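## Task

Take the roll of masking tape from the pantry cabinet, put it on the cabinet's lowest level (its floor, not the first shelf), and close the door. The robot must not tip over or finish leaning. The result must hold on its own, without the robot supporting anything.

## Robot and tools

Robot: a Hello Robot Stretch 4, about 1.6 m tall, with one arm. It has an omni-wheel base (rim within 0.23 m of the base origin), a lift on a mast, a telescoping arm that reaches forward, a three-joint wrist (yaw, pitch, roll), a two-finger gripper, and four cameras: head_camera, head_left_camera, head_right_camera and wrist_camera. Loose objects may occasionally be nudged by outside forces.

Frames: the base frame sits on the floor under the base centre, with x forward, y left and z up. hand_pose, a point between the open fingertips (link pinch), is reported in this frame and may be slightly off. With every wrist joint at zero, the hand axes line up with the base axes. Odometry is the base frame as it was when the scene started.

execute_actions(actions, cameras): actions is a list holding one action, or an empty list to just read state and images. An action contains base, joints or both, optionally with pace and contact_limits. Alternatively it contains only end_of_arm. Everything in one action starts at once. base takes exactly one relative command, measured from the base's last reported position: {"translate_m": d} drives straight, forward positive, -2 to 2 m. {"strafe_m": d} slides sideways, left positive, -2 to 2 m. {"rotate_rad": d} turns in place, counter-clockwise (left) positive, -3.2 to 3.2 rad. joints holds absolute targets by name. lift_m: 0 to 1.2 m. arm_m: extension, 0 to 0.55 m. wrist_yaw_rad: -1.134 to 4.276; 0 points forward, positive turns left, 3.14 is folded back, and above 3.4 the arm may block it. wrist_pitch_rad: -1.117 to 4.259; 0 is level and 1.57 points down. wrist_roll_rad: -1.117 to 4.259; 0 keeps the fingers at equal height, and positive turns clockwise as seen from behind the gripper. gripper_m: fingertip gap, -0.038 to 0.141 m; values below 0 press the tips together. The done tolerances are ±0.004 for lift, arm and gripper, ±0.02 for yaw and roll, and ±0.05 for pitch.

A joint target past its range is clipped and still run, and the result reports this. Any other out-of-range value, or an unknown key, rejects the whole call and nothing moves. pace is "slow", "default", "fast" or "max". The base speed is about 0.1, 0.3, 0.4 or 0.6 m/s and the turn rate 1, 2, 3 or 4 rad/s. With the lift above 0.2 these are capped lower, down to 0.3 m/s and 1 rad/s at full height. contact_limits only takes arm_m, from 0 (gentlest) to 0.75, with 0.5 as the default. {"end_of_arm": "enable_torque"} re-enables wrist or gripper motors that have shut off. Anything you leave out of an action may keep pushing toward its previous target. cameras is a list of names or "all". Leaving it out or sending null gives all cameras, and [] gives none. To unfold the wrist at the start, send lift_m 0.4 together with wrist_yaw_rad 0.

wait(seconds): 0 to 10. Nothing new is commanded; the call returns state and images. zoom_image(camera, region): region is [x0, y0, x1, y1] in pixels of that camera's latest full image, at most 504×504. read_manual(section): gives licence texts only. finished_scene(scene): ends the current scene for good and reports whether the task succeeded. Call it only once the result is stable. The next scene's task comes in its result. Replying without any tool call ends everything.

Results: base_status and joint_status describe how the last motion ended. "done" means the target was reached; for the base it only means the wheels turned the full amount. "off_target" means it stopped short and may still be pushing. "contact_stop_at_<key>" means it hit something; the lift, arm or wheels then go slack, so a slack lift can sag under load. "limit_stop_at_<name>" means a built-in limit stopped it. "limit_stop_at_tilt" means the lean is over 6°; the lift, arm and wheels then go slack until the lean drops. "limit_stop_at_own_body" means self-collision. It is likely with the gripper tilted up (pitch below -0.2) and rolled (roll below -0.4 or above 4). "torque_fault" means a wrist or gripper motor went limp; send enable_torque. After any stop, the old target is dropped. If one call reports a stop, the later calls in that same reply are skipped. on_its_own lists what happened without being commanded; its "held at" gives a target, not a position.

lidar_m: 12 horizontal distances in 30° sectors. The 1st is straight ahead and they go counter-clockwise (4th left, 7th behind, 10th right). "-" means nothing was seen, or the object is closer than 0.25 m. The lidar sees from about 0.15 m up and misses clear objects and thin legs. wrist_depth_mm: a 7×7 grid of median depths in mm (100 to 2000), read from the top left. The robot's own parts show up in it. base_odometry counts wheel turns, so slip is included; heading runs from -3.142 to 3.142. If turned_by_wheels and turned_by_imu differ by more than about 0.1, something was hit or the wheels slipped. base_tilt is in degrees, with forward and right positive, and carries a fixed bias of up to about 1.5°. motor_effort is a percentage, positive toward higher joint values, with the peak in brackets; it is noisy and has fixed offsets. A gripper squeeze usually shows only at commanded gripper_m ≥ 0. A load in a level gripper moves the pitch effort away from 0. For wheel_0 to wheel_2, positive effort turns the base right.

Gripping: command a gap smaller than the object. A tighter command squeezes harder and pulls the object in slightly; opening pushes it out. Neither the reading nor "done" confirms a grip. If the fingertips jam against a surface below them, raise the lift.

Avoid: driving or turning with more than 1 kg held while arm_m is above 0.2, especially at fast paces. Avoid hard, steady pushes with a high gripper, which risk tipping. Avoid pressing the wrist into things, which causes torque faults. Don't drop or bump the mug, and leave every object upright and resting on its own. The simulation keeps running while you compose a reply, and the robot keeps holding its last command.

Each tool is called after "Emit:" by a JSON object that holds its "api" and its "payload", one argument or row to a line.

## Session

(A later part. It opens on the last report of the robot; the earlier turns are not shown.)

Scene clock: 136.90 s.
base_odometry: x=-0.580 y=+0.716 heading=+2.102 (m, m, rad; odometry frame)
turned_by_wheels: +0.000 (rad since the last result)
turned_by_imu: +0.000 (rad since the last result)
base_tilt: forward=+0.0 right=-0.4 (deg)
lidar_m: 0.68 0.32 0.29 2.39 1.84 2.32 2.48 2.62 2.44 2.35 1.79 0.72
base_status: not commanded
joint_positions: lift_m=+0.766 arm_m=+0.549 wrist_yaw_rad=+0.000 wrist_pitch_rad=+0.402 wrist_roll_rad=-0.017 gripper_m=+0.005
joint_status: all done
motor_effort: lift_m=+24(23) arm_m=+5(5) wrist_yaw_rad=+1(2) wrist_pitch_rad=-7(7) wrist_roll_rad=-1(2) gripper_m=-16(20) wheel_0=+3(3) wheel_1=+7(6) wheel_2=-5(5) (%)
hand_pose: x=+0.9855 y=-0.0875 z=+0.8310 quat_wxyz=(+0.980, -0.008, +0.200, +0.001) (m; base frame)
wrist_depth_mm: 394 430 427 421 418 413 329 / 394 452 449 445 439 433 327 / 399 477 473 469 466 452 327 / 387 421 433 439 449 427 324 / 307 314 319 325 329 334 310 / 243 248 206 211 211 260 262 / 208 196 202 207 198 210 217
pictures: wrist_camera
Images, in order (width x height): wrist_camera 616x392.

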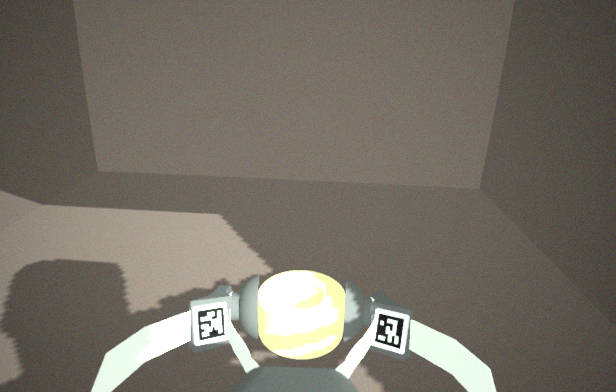

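Emit:
{"api": "execute_actions", "payload": {
  "actions": [
    {"joints":{"lift_m":0.785}}
  ],
  "cameras": ["wrist_camera"]
}}

Emit:
{"api": "execute_actions", "payload": {
  "actions": [
    {"base":{"translate_m":-0.1},"joints":{"arm_m":0.25}}
  ],
  "cameras": ["head_camera","wrist_camera"]
}}

Scene clock: 142.00 s.
base_odometry: x=-0.580 y=+0.716 heading=+2.102 (m, m, rad; odometry frame)
turned_by_wheels: +0.000 (rad since the last result)
turned_by_imu: +0.000 (rad since the last result)
base_tilt: forward=+0.0 right=-0.4 (deg)
lidar_m: 0.69 0.32 0.29 2.40 1.84 2.32 2.48 2.63 2.44 2.35 1.77 0.73
base_status: not commanded
joint_positions: lift_m=+0.785 arm_m=+0.549 wrist_yaw_rad=+0.000 wrist_pitch_rad=+0.402 wrist_roll_rad=-0.017 gripper_m=+0.005
joint_status: all done
motor_effort: lift_m=+24(23) arm_m=+5(5) wrist_yaw_rad=+2(1) wrist_pitch_rad=-7(7) wrist_roll_rad=-1(1) gripper_m=-16(17) wheel_0=+3(3) wheel_1=+6(6) wheel_2=-5(5) (%)
hand_pose: x=+0.9855 y=-0.0875 z=+0.8499 quat_wxyz=(+0.980, -0.008, +0.200, +0.002) (m; base frame)
wrist_depth_mm: 397 430 424 421 421 413 329 / 394 452 449 442 439 433 329 / 399 477 473 469 466 452 327 / 402 469 480 484 480 445 324 / 342 349 357 362 366 373 319 / 271 277 205 211 211 290 290 / 231 220 225 208 221 234 247
pictures: wrist_camera
Images, in order (width x height): wrist_camera 616x392.

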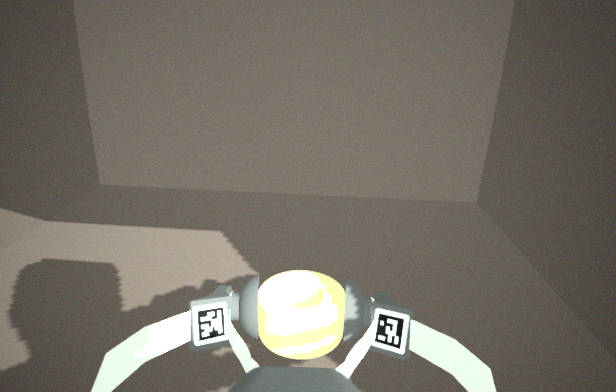

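Scene clock: 144.00 s.
base_odometry: x=-0.530 y=+0.630 heading=+2.101 (m, m, rad; odometry frame)
turned_by_wheels: -0.001 (rad since the last result)
turned_by_imu: +0.000 (rad since the last result)
base_tilt: forward=-0.1 right=-0.4 (deg)
lidar_m: 0.78 0.35 1.99 2.41 1.81 2.34 2.38 2.52 2.45 2.35 1.92 0.84
base_status: done
joint_positions: lift_m=+0.785 arm_m=+0.251 wrist_yaw_rad=+0.000 wrist_pitch_rad=+0.403 wrist_roll_rad=-0.017 gripper_m=+0.005
joint_status: all done
motor_effort: lift_m=+24(24) arm_m=-4(5) wrist_yaw_rad=+0(1) wrist_pitch_rad=-8(9) wrist_roll_rad=-1(2) gripper_m=-18(18) wheel_0=-4(8) wheel_1=-4(9) wheel_2=+0(11) (%)
hand_pose: x=+0.6871 y=-0.0875 z=+0.8498 quat_wxyz=(+0.980, -0.008, +0.200, +0.002) (m; base frame)
wrist_depth_mm: 404 574 788 788 788 466 319 / 402 585 842 831 820 462 319 / 407 597 741 768 759 459 325 / 407 473 480 492 500 445 342 / 387 394 399 384 389 382 960 / 430 580 206 211 210 433 1042 / 430 512 564 207 559 394 1118
pictures: head_camera, wrist_camera
Images, in order (width x height): head_camera 420x560, wrist_camera 616x392.

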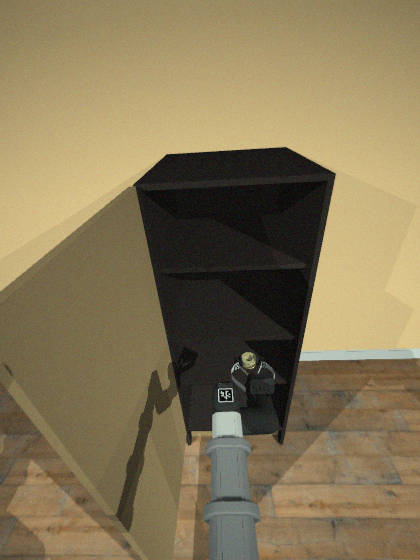

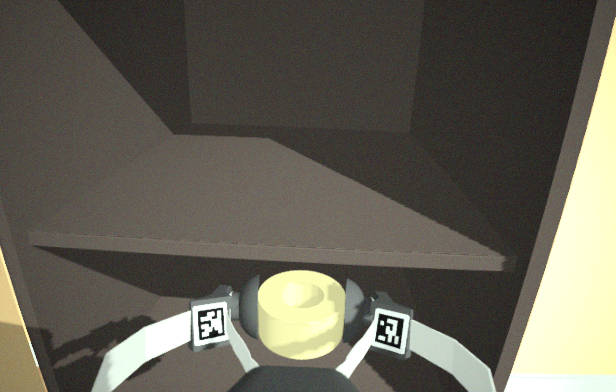

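Emit:
{"api": "execute_actions", "payload": {
  "actions": [
    {"joints":{"lift_m":0.16},"pace":"fast"}
  ],
  "cameras": ["head_camera","wrist_camera"]
}}

Scene clock: 150.10 s.
base_odometry: x=-0.530 y=+0.630 heading=+2.101 (m, m, rad; odometry frame)
turned_by_wheels: +0.000 (rad since the last result)
turned_by_imu: +0.000 (rad since the last result)
base_tilt: forward=+0.0 right=-0.4 (deg)
lidar_m: 0.77 0.34 1.98 2.42 1.80 2.33 2.38 2.52 2.44 2.35 1.93 0.82
base_status: not commanded
joint_positions: lift_m=+0.160 arm_m=+0.251 wrist_yaw_rad=+0.000 wrist_pitch_rad=+0.403 wrist_roll_rad=-0.017 gripper_m=+0.005
joint_status: all done
motor_effort: lift_m=+15(22) arm_m=-4(4) wrist_yaw_rad=+0(1) wrist_pitch_rad=-9(8) wrist_roll_rad=-1(1) gripper_m=-15(18) wheel_0=-4(4) wheel_1=-4(4) wheel_2=+0(1) (%)
hand_pose: x=+0.6871 y=-0.0875 z=+0.2255 quat_wxyz=(+0.980, -0.008, +0.200, +0.002) (m; base frame)
wrist_depth_mm: 404 574 798 798 788 469 319 / 402 585 842 831 809 466 319 / 407 597 809 831 768 462 325 / 413 508 521 535 544 452 342 / 379 379 387 394 399 384 676 / 430 442 205 211 211 404 585 / 436 442 452 207 445 392 496
pictures: head_camera, wrist_camera
Images, in order (width x height): head_camera 420x560, wrist_camera 616x392.

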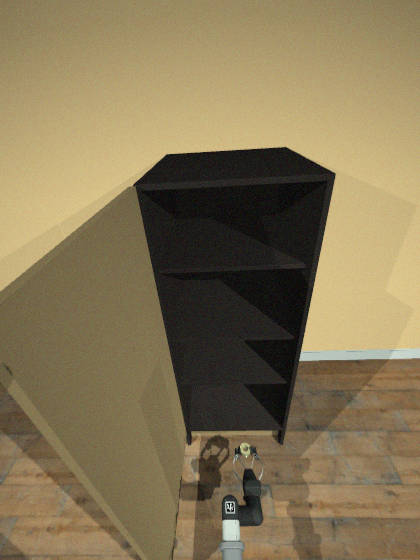

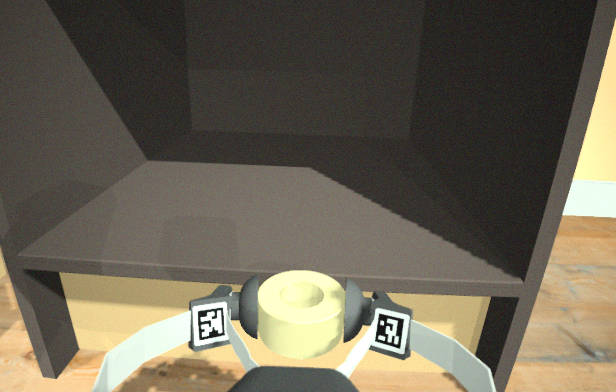

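Emit:
{"api": "execute_actions", "payload": {
  "actions": [
    {"joints":{"arm_m":0.48,"lift_m":0.15},"contact_limits":{"arm_m":0.2}}
  ],
  "cameras": ["wrist_camera"]
}}

Scene clock: 155.67 s.
base_odometry: x=-0.530 y=+0.630 heading=+2.101 (m, m, rad; odometry frame)
turned_by_wheels: +0.000 (rad since the last result)
turned_by_imu: +0.000 (rad since the last result)
base_tilt: forward=+0.0 right=-0.3 (deg)
lidar_m: 0.80 0.35 1.99 2.41 1.78 2.32 2.39 2.52 2.45 2.34 1.92 0.83
base_status: not commanded
joint_positions: lift_m=+0.150 arm_m=+0.479 wrist_yaw_rad=+0.000 wrist_pitch_rad=+0.403 wrist_roll_rad=-0.017 gripper_m=+0.005
joint_status: all done
motor_effort: lift_m=+14(16) arm_m=+4(6) wrist_yaw_rad=-1(0) wrist_pitch_rad=-8(9) wrist_roll_rad=-1(1) gripper_m=-17(18) wheel_0=-4(4) wheel_1=-4(4) wheel_2=+0(0) (%)
contact_limits: arm_m 0.2
hand_pose: x=+0.9155 y=-0.0874 z=+0.2156 quat_wxyz=(+0.980, -0.008, +0.200, +0.002) (m; base frame)
wrist_depth_mm: 397 564 585 580 574 480 327 / 397 580 615 609 603 477 325 / 399 591 640 640 634 469 324 / 407 484 500 508 517 459 320 / 353 359 366 375 379 382 315 / 279 285 205 211 210 300 287 / 238 226 231 208 228 240 255
pictures: wrist_camera
Images, in order (width x height): wrist_camera 616x392.

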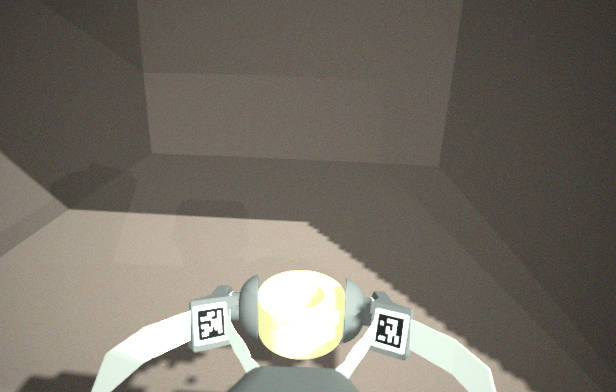

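Emit:
{"api": "execute_actions", "payload": {
  "actions": [
    {"joints":{"lift_m":0.125},"pace":"slow"}
  ],
  "cameras": ["wrist_camera"]
}}

Scene clock: 159.13 s.
base_odometry: x=-0.530 y=+0.630 heading=+2.101 (m, m, rad; odometry frame)
turned_by_wheels: +0.000 (rad since the last result)
turned_by_imu: +0.000 (rad since the last result)
base_tilt: forward=+0.0 right=-0.4 (deg)
lidar_m: 0.80 0.34 1.98 2.41 1.81 2.33 2.37 2.52 2.45 2.36 1.91 0.83
base_status: not commanded
joint_positions: lift_m=+0.125 arm_m=+0.479 wrist_yaw_rad=+0.000 wrist_pitch_rad=+0.403 wrist_roll_rad=-0.017 gripper_m=+0.005
joint_status: all done
motor_effort: lift_m=+14(15) arm_m=+4(5) wrist_yaw_rad=+0(0) wrist_pitch_rad=-8(8) wrist_roll_rad=+0(1) gripper_m=-16(17) wheel_0=-4(4) wheel_1=-4(4) wheel_2=+0(0) (%)
hand_pose: x=+0.9155 y=-0.0874 z=+0.1906 quat_wxyz=(+0.980, -0.008, +0.200, +0.002) (m; base frame)
wrist_depth_mm: 399 564 585 580 574 473 327 / 394 580 615 615 609 473 325 / 402 554 634 634 627 469 324 / 387 421 430 439 449 427 320 / 306 312 319 324 329 332 309 / 243 248 205 211 211 260 262 / 206 196 201 207 198 209 217
pictures: wrist_camera
Images, in order (width x height): wrist_camera 616x392.

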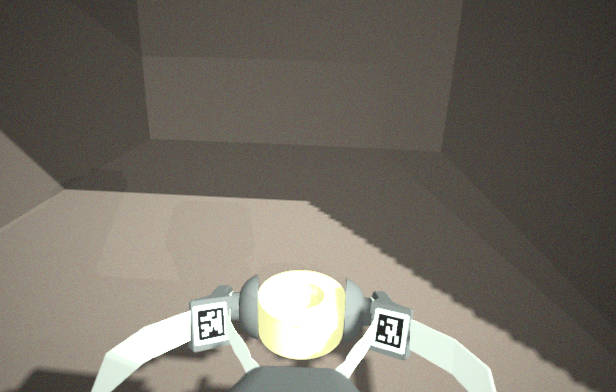

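Matches pick-up height. Release.

Emit:
{"api": "execute_actions", "payload": {
  "actions": [
    {"joints":{"gripper_m":0.075}}
  ],
  "cameras": ["wrist_camera"]
}}

Emit:
{"api": "execute_actions", "payload": {
  "actions": [
    {"base":{"translate_m":-0.2},"joints":{"arm_m":0.2,"lift_m":0.14}}
  ],
  "cameras": ["head_camera","wrist_camera"]
}}

Scene clock: 163.60 s.
base_odometry: x=-0.530 y=+0.630 heading=+2.101 (m, m, rad; odometry frame)
turned_by_wheels: +0.000 (rad since the last result)
turned_by_imu: +0.000 (rad since the last result)
base_tilt: forward=+0.1 right=-0.4 (deg)
lidar_m: 0.78 0.36 1.99 2.41 1.80 2.33 2.38 2.50 2.44 2.35 1.93 0.83
base_status: not commanded
joint_positions: lift_m=+0.125 arm_m=+0.479 wrist_yaw_rad=+0.000 wrist_pitch_rad=+0.403 wrist_roll_rad=-0.017 gripper_m=+0.075
joint_status: all done
motor_effort: lift_m=+14(14) arm_m=+5(5) wrist_yaw_rad=-1(1) wrist_pitch_rad=-9(8) wrist_roll_rad=+0(2) gripper_m=-2(19) wheel_0=-4(4) wheel_1=-4(4) wheel_2=+1(1) (%)
hand_pose: x=+0.9155 y=-0.0874 z=+0.1906 quat_wxyz=(+0.980, -0.008, +0.200, +0.002) (m; base frame)
wrist_depth_mm: 399 564 585 580 574 477 327 / 397 574 615 609 603 473 325 / 402 549 634 627 627 469 324 / 387 421 430 439 449 424 322 / 306 312 319 324 329 334 309 / 243 248 216 223 219 260 262 / 206 201 207 161 205 213 217
pictures: wrist_camera
Images, in order (width x height): wrist_camera 616x392.

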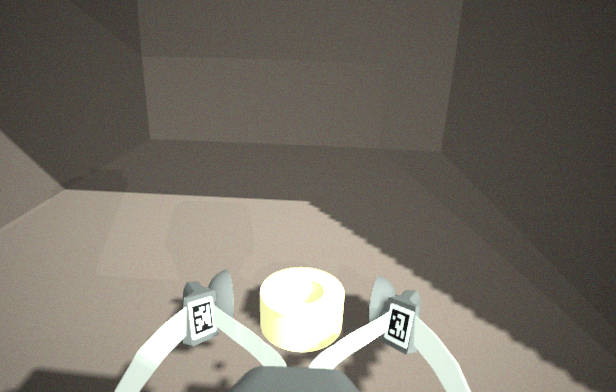

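Scene clock: 165.67 s.
base_odometry: x=-0.429 y=+0.458 heading=+2.101 (m, m, rad; odometry frame)
turned_by_wheels: +0.000 (rad since the last result)
turned_by_imu: +0.000 (rad since the last result)
base_tilt: forward=+0.0 right=-0.4 (deg)
lidar_m: 0.84 0.51 2.27 2.26 1.71 2.24 2.18 2.28 2.41 2.36 2.21 1.03
base_status: done
joint_positions: lift_m=+0.140 arm_m=+0.201 wrist_yaw_rad=+0.000 wrist_pitch_rad=+0.403 wrist_roll_rad=-0.017 gripper_m=+0.075
joint_status: all done
motor_effort: lift_m=+24(24) arm_m=-4(9) wrist_yaw_rad=+1(1) wrist_pitch_rad=-8(8) wrist_roll_rad=-1(0) gripper_m=+1(2) wheel_0=-3(6) wheel_1=-6(10) wheel_2=+3(12) (%)
hand_pose: x=+0.6371 y=-0.0875 z=+0.2048 quat_wxyz=(+0.980, -0.008, +0.200, +0.002) (m; base frame)
wrist_depth_mm: 421 580 1025 1025 991 809 1008 / 418 591 1060 1078 1025 1060 1060 / 427 591 715 732 750 1118 1118 / 433 661 661 661 647 917 991 / 647 654 676 676 668 707 707 / 517 525 216 544 219 554 554 / 436 427 439 161 436 452 459
pictures: head_camera, wrist_camera
Images, in order (width x height): head_camera 420x560, wrist_camera 616x392.

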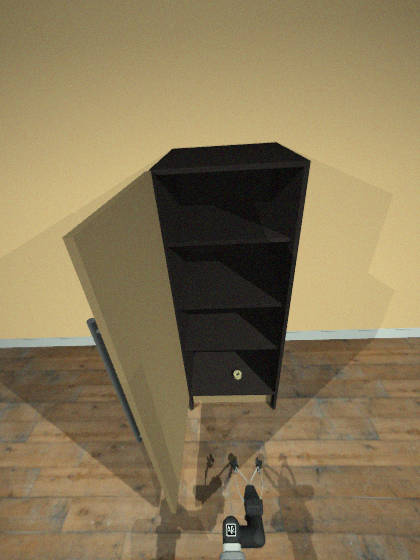

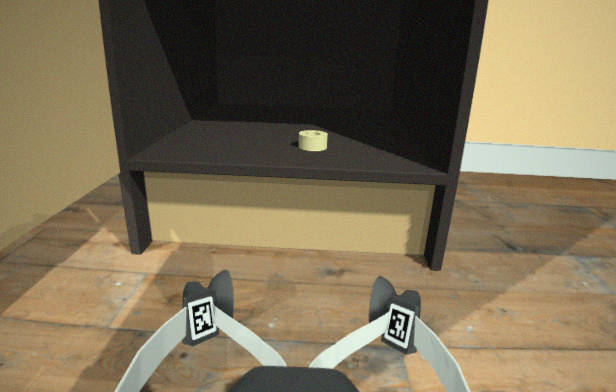

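Emit:
{"api": "execute_actions", "payload": {
  "actions": [
    {"base":{"strafe_m":0.61},"joints":{"lift_m":0.35,"arm_m":0.01,"wrist_yaw_rad":-1.1,"wrist_pitch_rad":0,"gripper_m":0.0},"pace":"default"}
  ],
  "cameras": ["head_left_camera","wrist_camera"]
}}

Scene clock: 174.17 s.
base_odometry: x=-0.955 y=+0.149 heading=+2.101 (m, m, rad; odometry frame)
turned_by_wheels: +0.000 (rad since the last result)
turned_by_imu: +0.000 (rad since the last result)
base_tilt: forward=+0.0 right=-0.3 (deg)
lidar_m: 1.57 1.64 1.85 1.80 1.13 1.44 2.16 2.29 3.06 2.96 2.21 0.59
base_status: done
joint_positions: lift_m=+0.350 arm_m=+0.011 wrist_yaw_rad=-1.100 wrist_pitch_rad=+0.003 wrist_roll_rad=-0.017 gripper_m=+0.000
joint_status: all done
motor_effort: lift_m=+23(25) arm_m=-4(5) wrist_yaw_rad=+0(6) wrist_pitch_rad=-9(13) wrist_roll_rad=-1(1) gripper_m=-3(7) wheel_0=-3(12) wheel_1=+4(13) wheel_2=+0(1) (%)
hand_pose: x=+0.2346 y=-0.2968 z=+0.5270 quat_wxyz=(+0.852, -0.006, +0.006, -0.523) (m; base frame)
wrist_depth_mm: 508 424 - - - - - / 508 430 - - - - - / 504 436 - - - - - / 500 433 - - - - - / 492 430 - - - - - / 492 427 1921 207 - - - / 480 418 187 186 1255 1537 1537
pictures: head_left_camera, wrist_camera
Images, in order (width x height): head_left_camera 420x672, wrist_camera 616x392.

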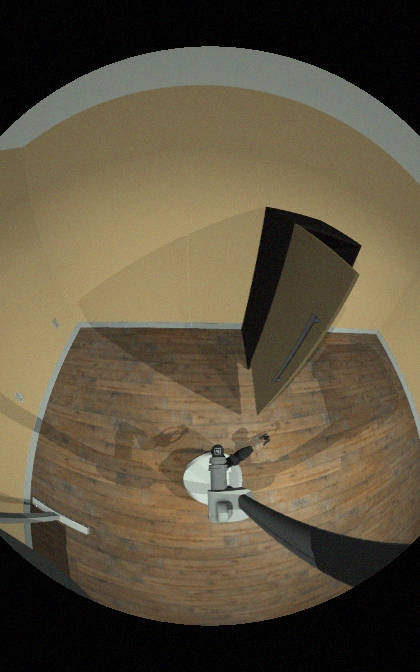

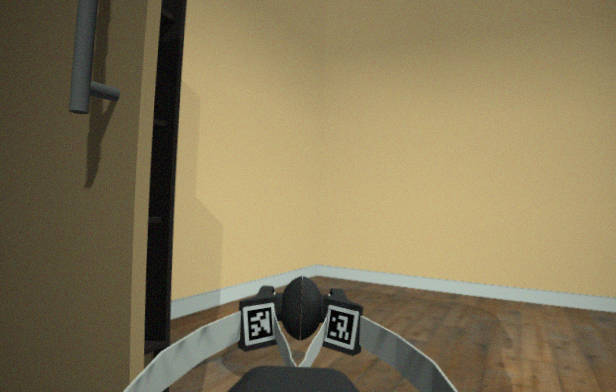

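Emit:
{"api": "execute_actions", "payload": {
  "actions": [
    {"joints":{"arm_m":0.35},"contact_limits":{"arm_m":0.2}}
  ],
  "cameras": []
}}

Emit:
{"api": "execute_actions", "payload": {
  "actions": [
    {"base":{"strafe_m":-0.27},"joints":{"arm_m":0.37},"pace":"slow"}
  ],
  "cameras": ["head_camera","wrist_camera"]
}}

Scene clock: 180.30 s.
base_odometry: x=-0.955 y=+0.149 heading=+2.101 (m, m, rad; odometry frame)
turned_by_wheels: +0.000 (rad since the last result)
turned_by_imu: +0.000 (rad since the last result)
base_tilt: forward=+0.0 right=-0.4 (deg)
lidar_m: 1.57 1.63 1.87 1.80 1.14 1.44 2.14 2.27 3.07 2.96 2.22 0.60
base_status: not commanded
joint_positions: lift_m=+0.350 arm_m=+0.349 wrist_yaw_rad=-1.100 wrist_pitch_rad=+0.003 wrist_roll_rad=-0.017 gripper_m=+0.000
joint_status: all done
motor_effort: lift_m=+23(24) arm_m=+5(6) wrist_yaw_rad=-1(0) wrist_pitch_rad=-9(9) wrist_roll_rad=-1(1) gripper_m=-6(2) wheel_0=-3(3) wheel_1=+4(4) wheel_2=+0(0) (%)
contact_limits: arm_m 0.2
hand_pose: x=+0.5731 y=-0.2967 z=+0.5270 quat_wxyz=(+0.853, -0.006, +0.006, -0.523) (m; base frame)
wrist_depth_mm: 549 445 373 324 271 266 - / 549 436 370 320 282 265 - / 544 433 368 319 282 264 - / 535 430 364 317 281 263 - / 530 424 362 315 278 262 - / 525 424 359 208 272 259 - / 500 421 187 185 263 259 1537
pictures: none
No camera images: the call's "cameras" was empty. Leave "cameras" out to get every camera's image.

Scene clock: 184.17 s.
base_odometry: x=-0.722 y=+0.286 heading=+2.101 (m, m, rad; odometry frame)
turned_by_wheels: +0.000 (rad since the last result)
turned_by_imu: +0.000 (rad since the last result)
base_tilt: forward=+0.0 right=-0.4 (deg)
lidar_m: 0.83 1.64 2.15 2.06 1.41 1.87 2.17 2.29 2.77 2.69 2.23 0.61
base_status: done
joint_positions: lift_m=+0.350 arm_m=+0.369 wrist_yaw_rad=-1.100 wrist_pitch_rad=+0.003 wrist_roll_rad=-0.017 gripper_m=+0.000
joint_status: all done
motor_effort: lift_m=+24(23) arm_m=+4(6) wrist_yaw_rad=+0(3) wrist_pitch_rad=-8(9) wrist_roll_rad=-1(1) gripper_m=-3(5) wheel_0=+4(13) wheel_1=-6(10) wheel_2=+0(1) (%)
hand_pose: x=+0.5932 y=-0.2967 z=+0.5270 quat_wxyz=(+0.853, -0.006, +0.006, -0.523) (m; base frame)
wrist_depth_mm: 258 258 257 258 257 - - / 258 257 257 257 257 - - / 257 257 256 256 257 - - / 256 256 256 256 256 - - / 255 256 256 255 255 - - / 255 254 255 208 255 - - / 254 255 186 186 253 1499 1537
pictures: head_camera, wrist_camera
Images, in order (width x height): head_camera 420x560, wrist_camera 616x392.

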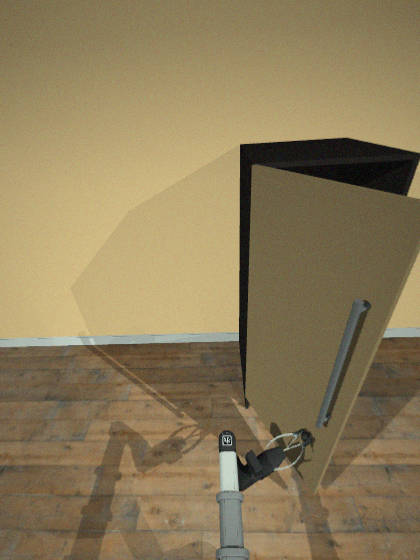

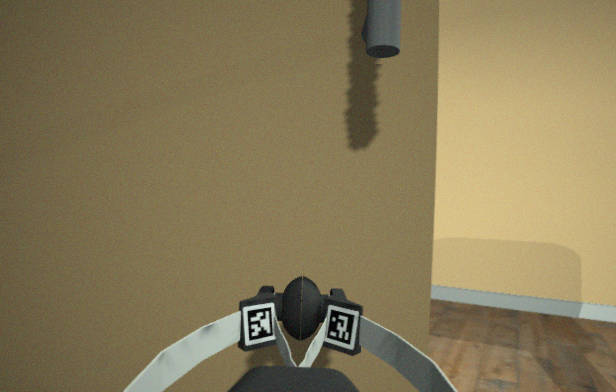

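Emit:
{"api": "execute_actions", "payload": {
  "actions": [
    {"base":{"strafe_m":-0.15},"joints":{"arm_m":0.53},"pace":"slow"}
  ],
  "cameras": ["head_camera","wrist_camera"]
}}

Scene clock: 189.40 s.
base_odometry: x=-0.593 y=+0.361 heading=+2.101 (m, m, rad; odometry frame)
turned_by_wheels: +0.000 (rad since the last result)
turned_by_imu: +0.000 (rad since the last result)
base_tilt: forward=+0.0 right=-0.4 (deg)
lidar_m: 0.93 1.65 2.27 2.22 1.55 2.11 2.17 2.28 2.62 2.54 2.20 0.91
base_status: done
joint_positions: lift_m=+0.350 arm_m=+0.529 wrist_yaw_rad=-1.100 wrist_pitch_rad=+0.003 wrist_roll_rad=-0.017 gripper_m=+0.000
joint_status: all done
motor_effort: lift_m=+24(23) arm_m=+5(6) wrist_yaw_rad=+1(13) wrist_pitch_rad=-9(9) wrist_roll_rad=-1(1) gripper_m=-2(5) wheel_0=+4(13) wheel_1=-6(10) wheel_2=+0(0) (%)
hand_pose: x=+0.7530 y=-0.2968 z=+0.5271 quat_wxyz=(+0.852, -0.006, +0.006, -0.523) (m; base frame)
wrist_depth_mm: 251 290 347 404 - - - / 250 290 349 421 - - - / 251 293 349 1983 - - - / 252 294 353 1983 - - - / 252 293 353 1983 - - - / 253 294 334 207 - - - / 254 283 187 186 1229 1499 1499
pictures: head_camera, wrist_camera
Images, in order (width x height): head_camera 420x560, wrist_camera 616x392.

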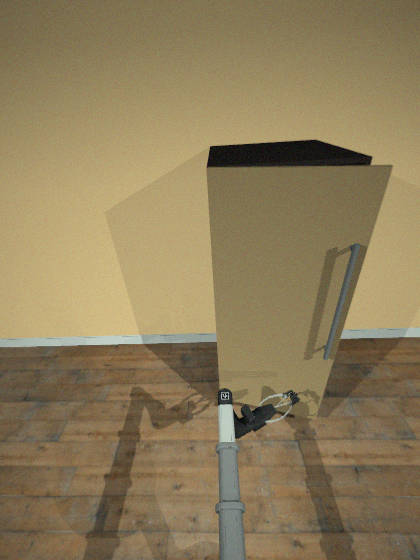

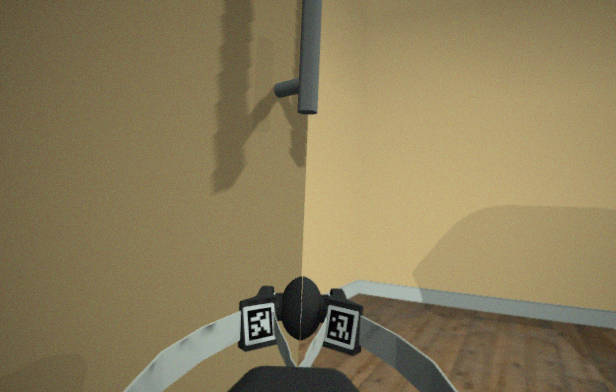

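Emit:
{"api": "execute_actions", "payload": {
  "actions": [],
  "cameras": ["head_camera","head_right_camera","wrist_camera"]
}}

Scene clock: 190.83 s.
base_odometry: x=-0.593 y=+0.361 heading=+2.101 (m, m, rad; odometry frame)
turned_by_wheels: +0.000 (rad since the last result)
turned_by_imu: +0.000 (rad since the last result)
base_tilt: forward=-0.1 right=-0.4 (deg)
lidar_m: 0.97 1.64 2.29 2.22 1.54 2.11 2.18 2.27 2.63 2.53 2.19 1.01
base_status: done
joint_positions: lift_m=+0.350 arm_m=+0.529 wrist_yaw_rad=-1.100 wrist_pitch_rad=+0.003 wrist_roll_rad=-0.017 gripper_m=+0.000
joint_status: all done
motor_effort: lift_m=+23(23) arm_m=+5(6) wrist_yaw_rad=+1(13) wrist_pitch_rad=-8(9) wrist_roll_rad=-1(1) gripper_m=-2(5) wheel_0=+4(13) wheel_1=-6(10) wheel_2=+0(0) (%)
hand_pose: x=+0.7530 y=-0.2968 z=+0.5271 quat_wxyz=(+0.852, -0.006, +0.006, -0.523) (m; base frame)
wrist_depth_mm: 312 377 469 1921 - - - / 310 379 473 1983 - - - / 314 384 496 1921 - - - / 315 387 500 1983 - - - / 315 387 504 1983 - - - / 315 387 466 208 - - - / 320 370 187 185 1255 1537 1499
pictures: head_camera, head_right_camera, wrist_camera
Images, in order (width x height): head_camera 420x560, head_right_camera 420x672, wrist_camera 616x392.

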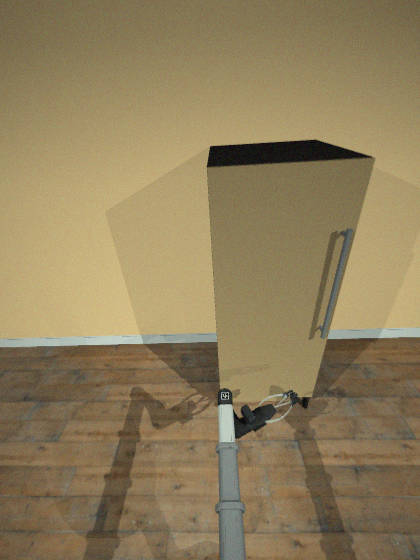

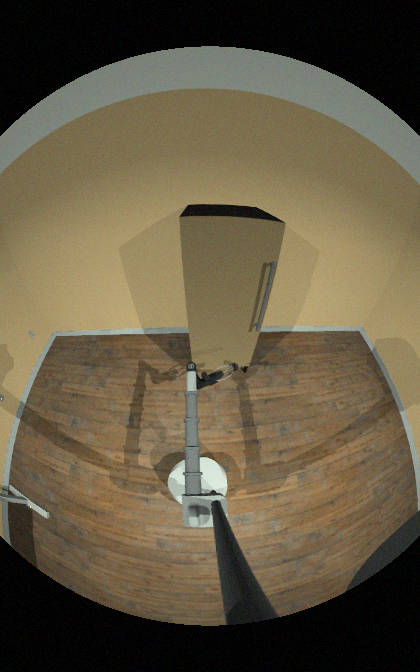

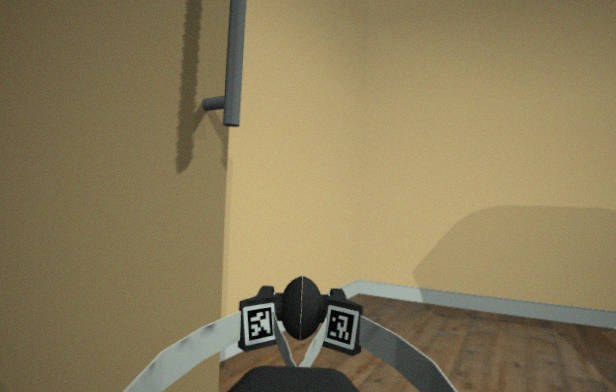

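Emit:
{"api": "execute_actions", "payload": {
  "actions": [],
  "cameras": ["head_camera"]
}}

Emit:
{"api": "zoom_image", "payload": {
  "camera": "head_camera",
  "region": [280, 120, 400, 200]
}}

Scene clock: 193.93 s.
base_odometry: x=-0.593 y=+0.361 heading=+2.101 (m, m, rad; odometry frame)
turned_by_wheels: +0.000 (rad since the last result)
turned_by_imu: +0.000 (rad since the last result)
base_tilt: forward=+0.0 right=-0.4 (deg)
lidar_m: 0.97 1.64 2.28 2.20 1.54 2.11 2.18 2.29 2.63 2.54 2.23 1.01
base_status: done
joint_positions: lift_m=+0.350 arm_m=+0.529 wrist_yaw_rad=-1.100 wrist_pitch_rad=+0.003 wrist_roll_rad=-0.017 gripper_m=+0.000
joint_status: all done
motor_effort: lift_m=+23(23) arm_m=+5(6) wrist_yaw_rad=+1(13) wrist_pitch_rad=-8(9) wrist_roll_rad=-1(1) gripper_m=+0(5) wheel_0=+4(13) wheel_1=-6(10) wheel_2=+0(0) (%)
hand_pose: x=+0.7530 y=-0.2968 z=+0.5271 quat_wxyz=(+0.852, -0.006, +0.006, -0.523) (m; base frame)
wrist_depth_mm: 312 377 469 1921 - - - / 310 382 473 1921 - - - / 312 384 500 1983 - - - / 315 387 504 1983 - - - / 315 389 504 1983 - - - / 315 389 469 208 - - - / 320 368 186 186 1255 1537 1499
pictures: head_camera
Images, in order (width x height): head_camera 420x560.

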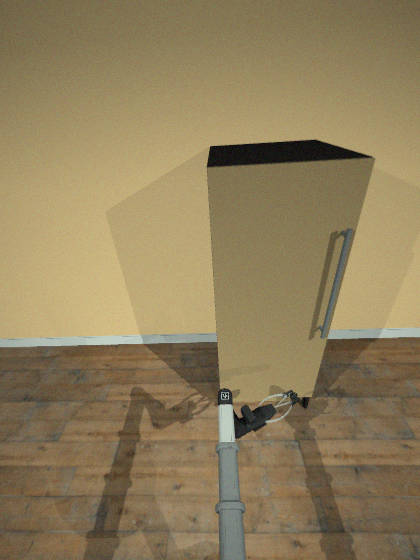

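Region (280, 120, 400, 200) of head_camera's 420x560 image, scaled by 4.200, with more detail than that image has.

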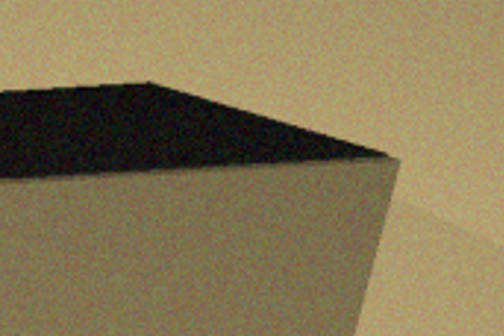

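Emit:
{"api": "finished_scene", "payload": {
  "scene": 2
}}

The scene is finished: the task was done.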